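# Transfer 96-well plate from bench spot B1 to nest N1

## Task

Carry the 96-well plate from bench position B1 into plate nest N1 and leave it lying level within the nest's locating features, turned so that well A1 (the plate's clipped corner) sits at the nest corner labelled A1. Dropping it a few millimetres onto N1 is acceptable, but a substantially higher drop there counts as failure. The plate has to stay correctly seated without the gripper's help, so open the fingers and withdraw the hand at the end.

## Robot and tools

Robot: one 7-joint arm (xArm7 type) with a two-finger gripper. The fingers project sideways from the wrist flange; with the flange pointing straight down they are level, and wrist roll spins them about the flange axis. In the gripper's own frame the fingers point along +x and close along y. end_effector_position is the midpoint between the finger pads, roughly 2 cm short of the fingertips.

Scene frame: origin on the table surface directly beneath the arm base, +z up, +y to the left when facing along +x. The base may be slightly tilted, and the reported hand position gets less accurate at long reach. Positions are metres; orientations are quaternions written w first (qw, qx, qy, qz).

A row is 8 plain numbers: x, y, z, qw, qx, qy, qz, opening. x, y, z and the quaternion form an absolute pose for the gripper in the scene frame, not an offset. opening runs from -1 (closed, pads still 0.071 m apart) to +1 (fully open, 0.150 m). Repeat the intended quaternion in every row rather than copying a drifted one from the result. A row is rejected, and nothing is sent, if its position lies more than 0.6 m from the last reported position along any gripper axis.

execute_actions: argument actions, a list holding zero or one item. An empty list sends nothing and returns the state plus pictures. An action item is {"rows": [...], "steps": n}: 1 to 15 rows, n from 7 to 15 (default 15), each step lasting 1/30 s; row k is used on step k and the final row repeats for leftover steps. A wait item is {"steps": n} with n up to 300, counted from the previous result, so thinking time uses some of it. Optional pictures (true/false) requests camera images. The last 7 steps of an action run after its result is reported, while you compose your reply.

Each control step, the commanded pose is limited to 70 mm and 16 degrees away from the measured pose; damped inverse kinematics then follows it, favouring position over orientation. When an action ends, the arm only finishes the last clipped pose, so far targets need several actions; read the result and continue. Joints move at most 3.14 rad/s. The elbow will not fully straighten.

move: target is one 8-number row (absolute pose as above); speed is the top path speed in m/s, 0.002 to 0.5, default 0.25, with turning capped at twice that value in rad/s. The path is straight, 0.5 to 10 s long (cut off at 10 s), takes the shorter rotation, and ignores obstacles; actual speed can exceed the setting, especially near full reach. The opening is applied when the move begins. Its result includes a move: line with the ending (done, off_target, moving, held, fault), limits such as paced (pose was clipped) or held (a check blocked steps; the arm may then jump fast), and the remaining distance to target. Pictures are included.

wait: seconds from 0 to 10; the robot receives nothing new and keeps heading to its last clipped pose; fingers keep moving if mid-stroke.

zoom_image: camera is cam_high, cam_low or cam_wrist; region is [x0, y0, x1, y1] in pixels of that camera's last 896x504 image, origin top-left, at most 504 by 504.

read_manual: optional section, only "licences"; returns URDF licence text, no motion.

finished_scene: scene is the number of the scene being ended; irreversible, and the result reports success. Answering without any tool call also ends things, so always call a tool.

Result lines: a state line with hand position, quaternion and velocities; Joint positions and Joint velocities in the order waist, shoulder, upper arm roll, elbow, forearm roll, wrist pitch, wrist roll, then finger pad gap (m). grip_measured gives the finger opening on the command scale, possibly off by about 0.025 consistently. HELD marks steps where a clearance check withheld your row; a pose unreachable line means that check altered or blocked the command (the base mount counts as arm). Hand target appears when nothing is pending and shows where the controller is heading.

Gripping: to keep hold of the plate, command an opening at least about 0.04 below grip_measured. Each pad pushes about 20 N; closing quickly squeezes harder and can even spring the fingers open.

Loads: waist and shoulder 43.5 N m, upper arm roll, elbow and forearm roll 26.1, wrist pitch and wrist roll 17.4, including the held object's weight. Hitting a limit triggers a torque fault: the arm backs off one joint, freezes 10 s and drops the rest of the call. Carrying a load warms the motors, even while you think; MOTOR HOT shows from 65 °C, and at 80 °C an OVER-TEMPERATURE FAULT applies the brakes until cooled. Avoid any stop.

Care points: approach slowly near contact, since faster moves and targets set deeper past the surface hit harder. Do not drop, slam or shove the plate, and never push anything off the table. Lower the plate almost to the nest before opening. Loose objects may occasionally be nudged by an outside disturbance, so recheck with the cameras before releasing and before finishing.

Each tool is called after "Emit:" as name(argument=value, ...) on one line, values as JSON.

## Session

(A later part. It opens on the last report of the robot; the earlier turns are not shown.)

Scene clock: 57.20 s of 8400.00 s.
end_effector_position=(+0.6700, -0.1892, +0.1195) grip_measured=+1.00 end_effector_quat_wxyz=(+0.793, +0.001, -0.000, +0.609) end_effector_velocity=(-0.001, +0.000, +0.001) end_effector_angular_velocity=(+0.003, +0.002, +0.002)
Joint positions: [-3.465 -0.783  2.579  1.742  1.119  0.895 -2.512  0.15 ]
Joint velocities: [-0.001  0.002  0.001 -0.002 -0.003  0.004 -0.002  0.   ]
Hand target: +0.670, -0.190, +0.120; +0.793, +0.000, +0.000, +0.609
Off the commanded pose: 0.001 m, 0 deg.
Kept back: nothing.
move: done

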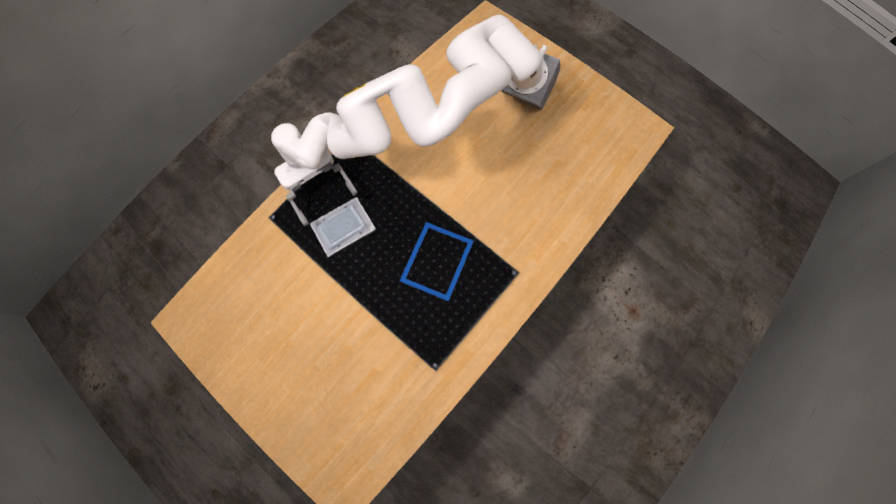

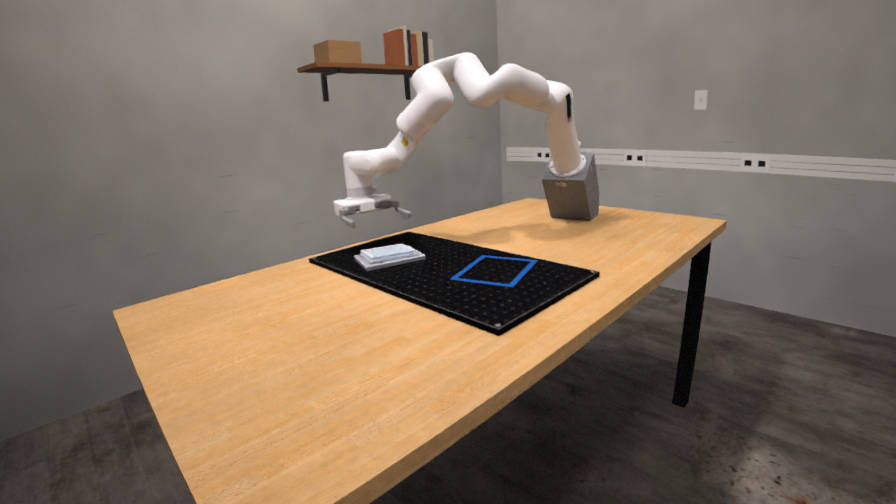

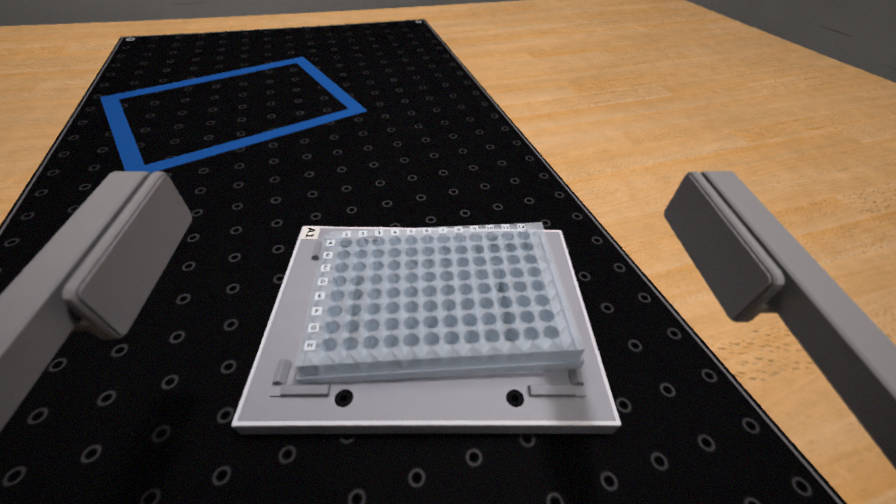

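Emit:
move(target=[0.684, -0.1335, 0.055, 0.793, 0, 0, 0.609, 1], speed=0.1)

Emit:
move(target=[0.684, -0.1335, 0.04, 0.793, 0, 0, 0.609, 1], speed=0.04)

Emit:
move(target=[0.684, -0.1335, 0.04, 0.793, 0, 0, 0.609, 0.4])

Emit:
move(target=[0.684, -0.1335, 0.04, 0.793, 0, 0, 0.609, 1])

Emit:
move(target=[0.67, -0.19, 0.12, 0.793, 0, 0, 0.609, 1], speed=0.1)

Scene clock: 58.93 s of 8400.00 s.
end_effector_position=(+0.6841, -0.1344, +0.0555) grip_measured=+1.00 end_effector_quat_wxyz=(+0.793, -0.001, +0.000, +0.609) end_effector_velocity=(+0.000, -0.000, -0.002) end_effector_angular_velocity=(-0.003, +0.000, -0.002)
Joint positions: [-3.371 -0.86   2.624  1.765  1.156  0.776 -2.452  0.15 ]
Joint velocities: [ 0.001 -0.005 -0.001  0.004  0.001 -0.003  0.003  0.   ]
Hand target: +0.684, -0.134, +0.055; +0.793, -0.000, -0.000, +0.609
Off the commanded pose: 0.001 m, 0 deg.
Kept back: nothing.
move: done

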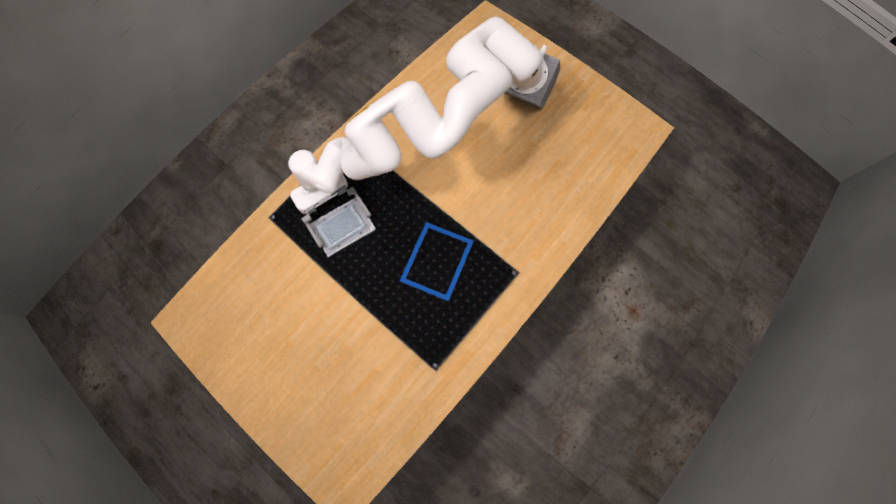

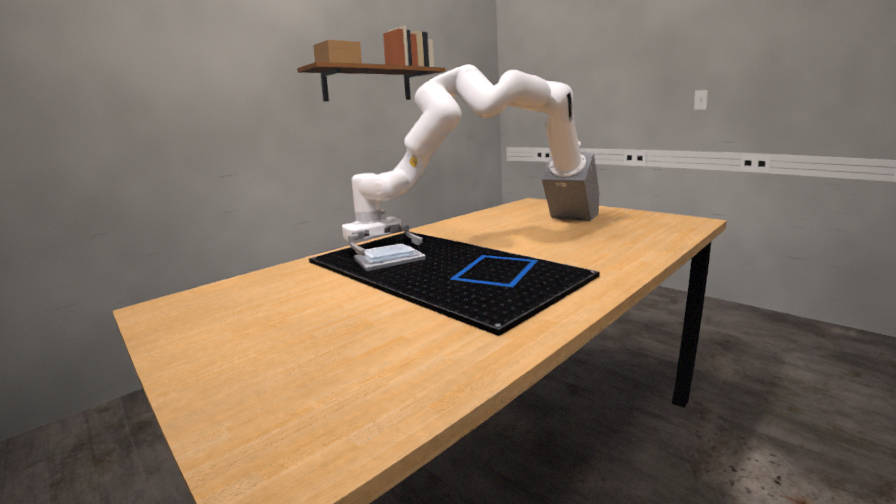

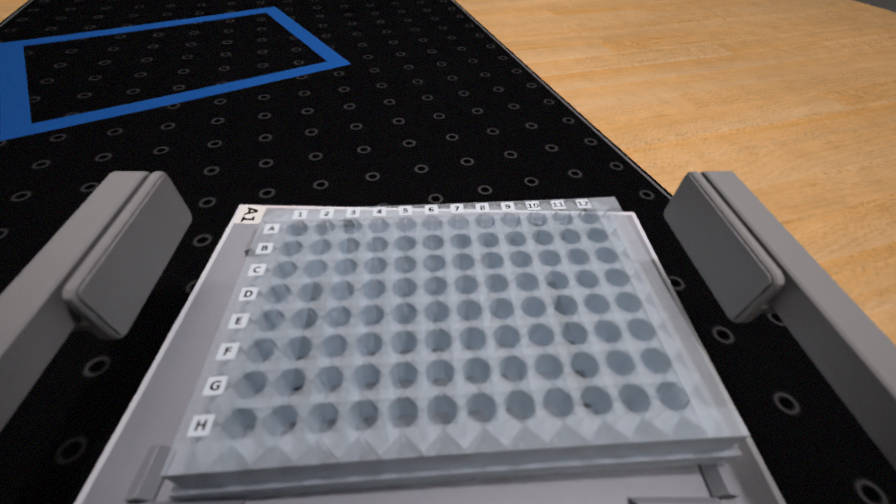

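Scene clock: 59.70 s of 8400.00 s.
end_effector_position=(+0.6840, -0.1336, +0.0402) grip_measured=+1.00 end_effector_quat_wxyz=(+0.793, -0.000, -0.000, +0.609) end_effector_velocity=(+0.002, -0.001, +0.001) end_effector_angular_velocity=(-0.003, -0.004, -0.000)
Joint positions: [-3.377 -0.901  2.635  1.803  1.166  0.767 -2.446  0.15 ]
Joint velocities: [-0.001 -0.002 -0.002  0.006  0.001 -0.001  0.002  0.   ]
Hand target: +0.684, -0.134, +0.040; +0.793, -0.000, -0.000, +0.609
Off the commanded pose: 0.000 m, 0 deg.
Kept back: nothing.
move: done

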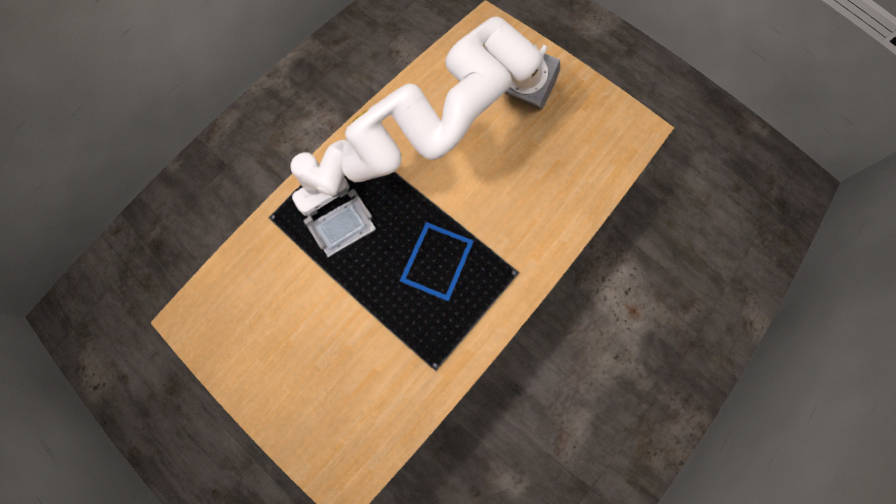

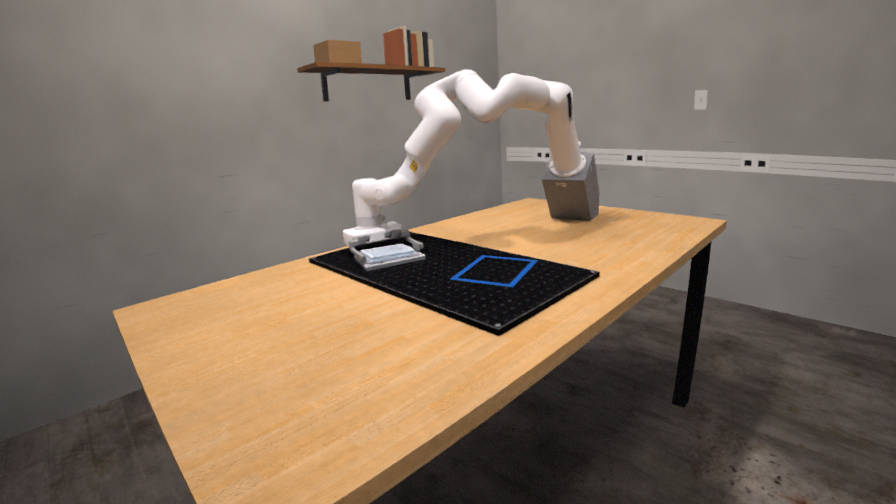

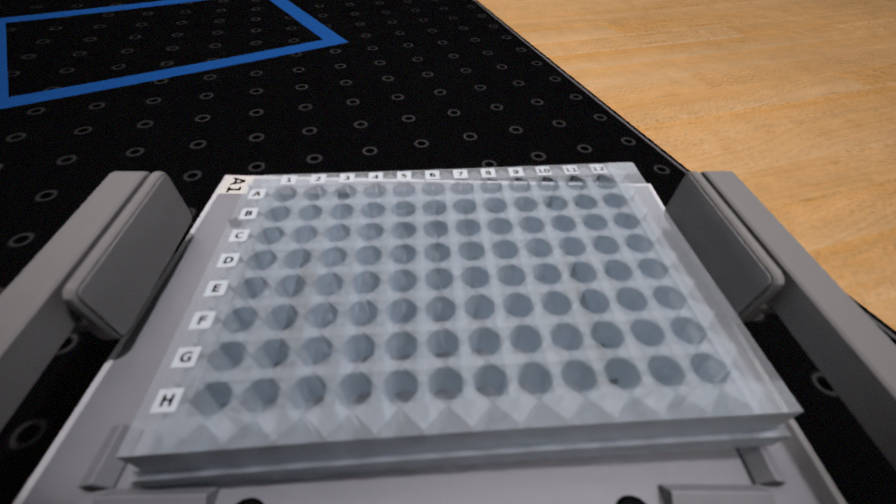

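Scene clock: 60.40 s of 8400.00 s.
end_effector_position=(+0.6847, -0.1341, +0.0407) grip_measured=+0.41 end_effector_quat_wxyz=(+0.793, -0.001, -0.000, +0.609) end_effector_velocity=(-0.001, -0.000, -0.001) end_effector_angular_velocity=(+0.001, +0.003, +0.000)
Joint positions: [-3.377 -0.901  2.635  1.804  1.167  0.766 -2.446  0.127]
Joint velocities: [ 0.    -0.002 -0.    -0.001 -0.     0.001 -0.001  0.   ]
Hand target: +0.684, -0.134, +0.040; +0.793, -0.000, -0.000, +0.609
Off the commanded pose: 0.001 m, 0 deg.
Kept back: nothing.
move: done

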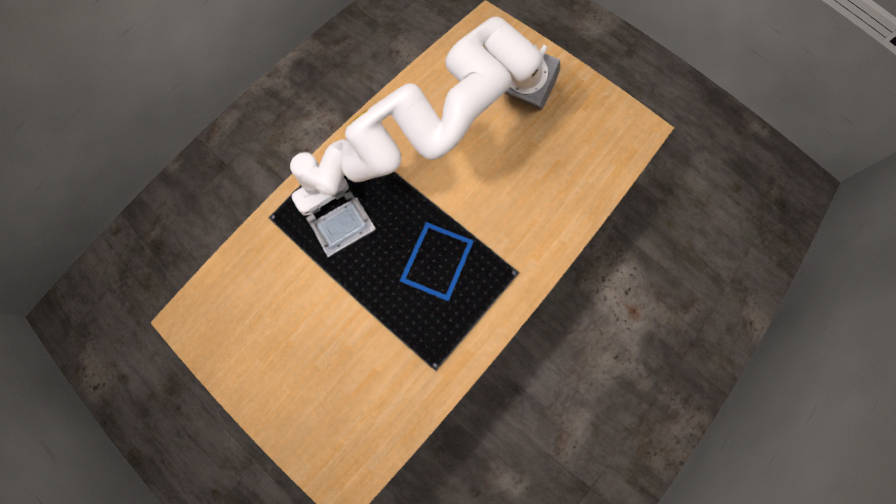

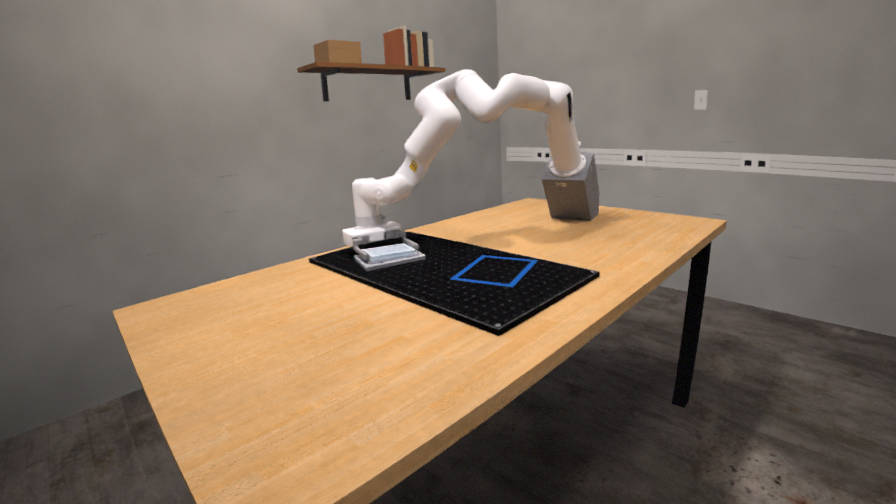

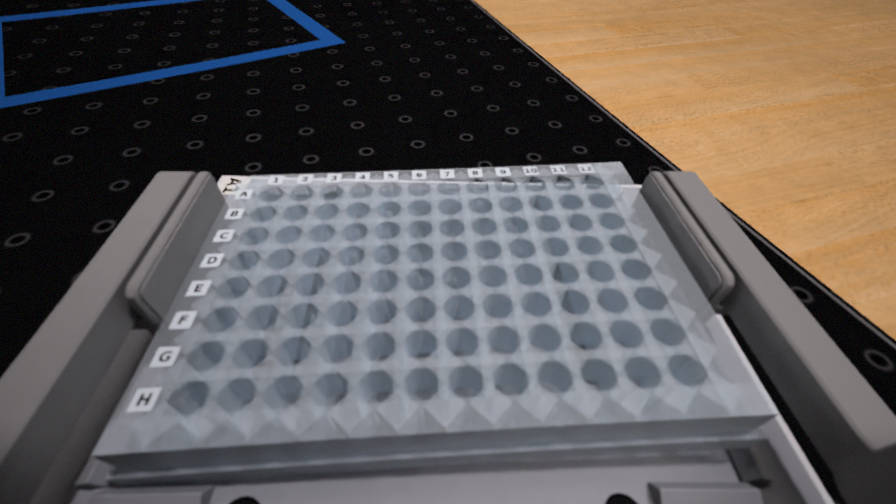

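Scene clock: 61.10 s of 8400.00 s.
end_effector_position=(+0.6840, -0.1335, +0.0400) grip_measured=+1.00 end_effector_quat_wxyz=(+0.793, +0.000, +0.000, +0.609) end_effector_velocity=(+0.001, -0.000, +0.001) end_effector_angular_velocity=(+0.000, -0.003, -0.001)
Joint positions: [-3.377 -0.902  2.636  1.803  1.166  0.767 -2.446  0.15 ]
Joint velocities: [-0.     0.002  0.     0.     0.001 -0.     0.001  0.   ]
Hand target: +0.684, -0.134, +0.040; +0.793, +0.000, -0.000, +0.609
Off the commanded pose: 0.000 m, 0 deg.
Kept back: nothing.
move: done

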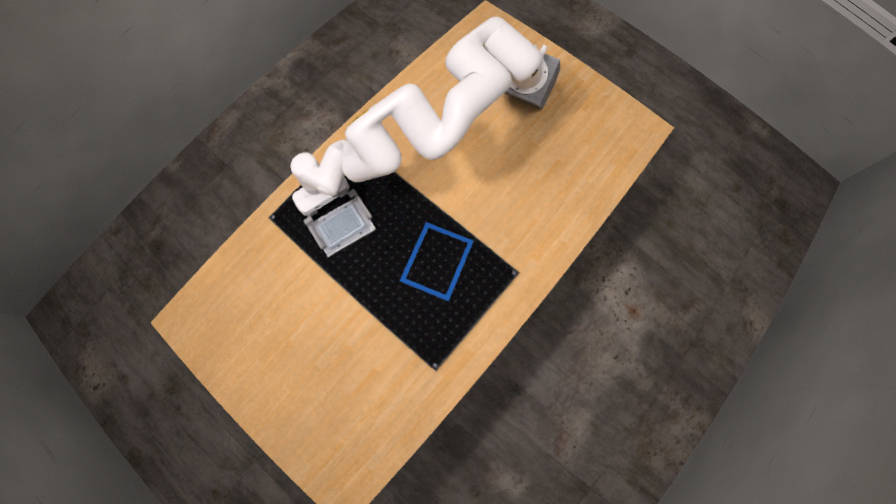

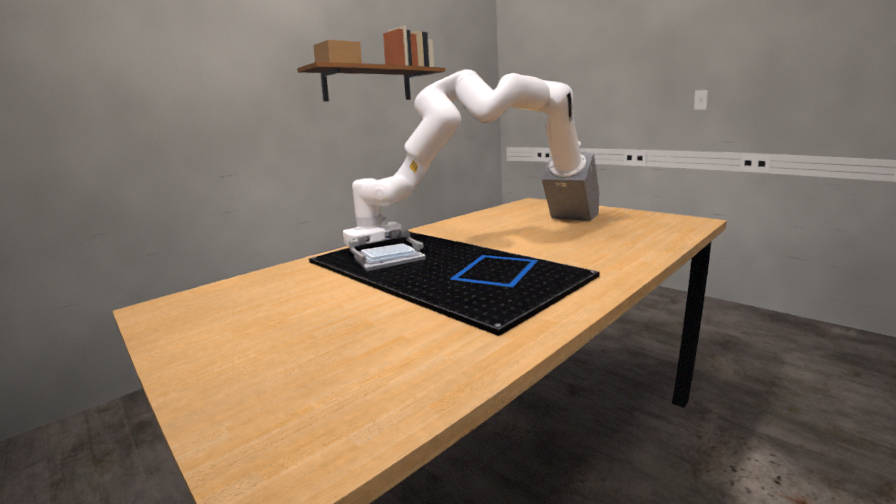

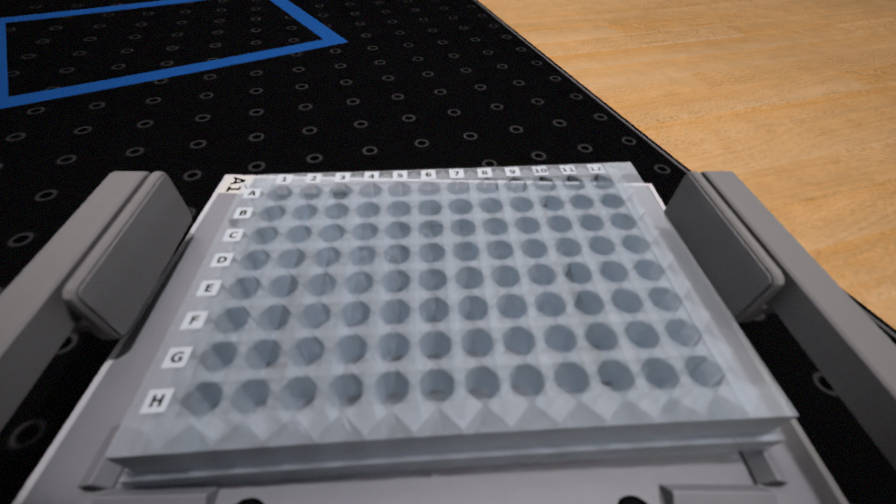

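Scene clock: 62.43 s of 8400.00 s.
end_effector_position=(+0.6700, -0.1892, +0.1194) grip_measured=+1.00 end_effector_quat_wxyz=(+0.793, +0.001, -0.000, +0.609) end_effector_velocity=(-0.001, +0.001, -0.000) end_effector_angular_velocity=(+0.005, +0.003, +0.003)
Joint positions: [-3.465 -0.782  2.58   1.742  1.118  0.895 -2.512  0.15 ]
Joint velocities: [-0.     0.001  0.001 -0.001 -0.002  0.004 -0.003  0.   ]
Hand target: +0.670, -0.190, +0.120; +0.793, +0.000, +0.000, +0.609
Off the commanded pose: 0.001 m, 0 deg.
Kept back: nothing.
move: done

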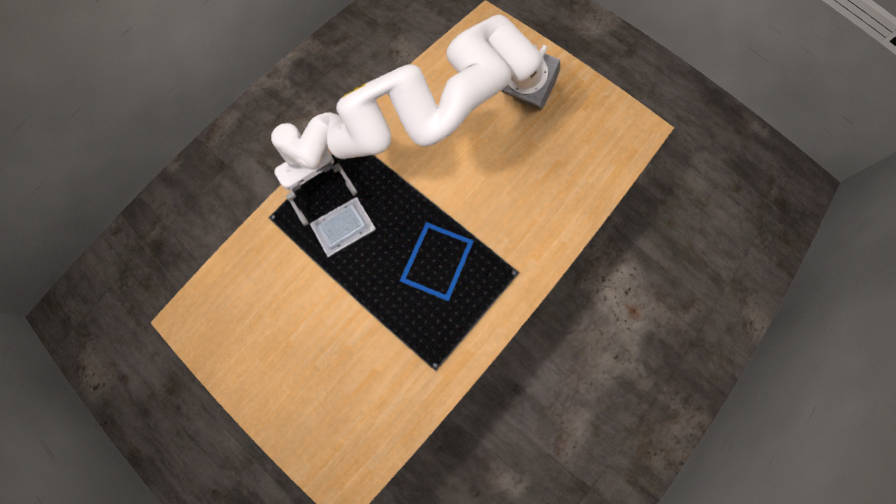

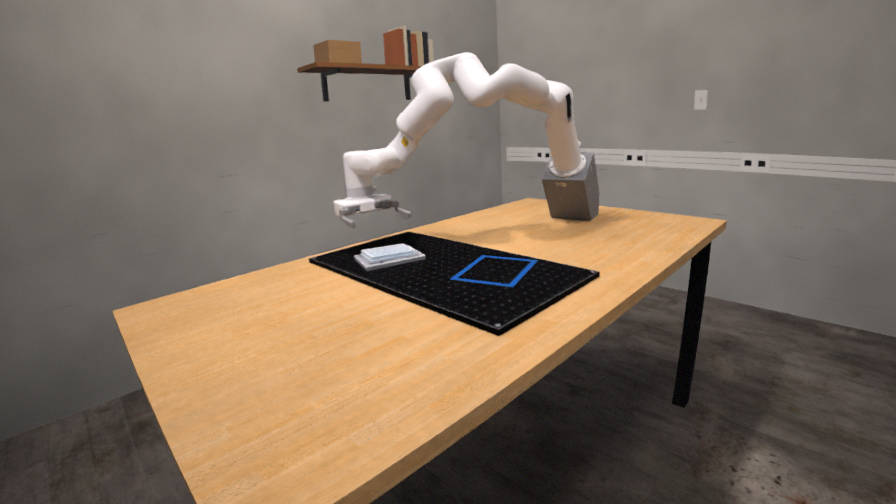

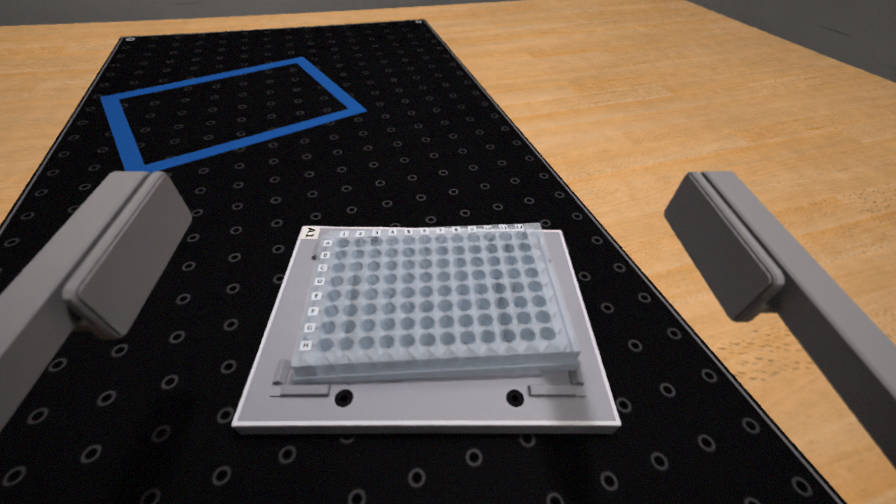

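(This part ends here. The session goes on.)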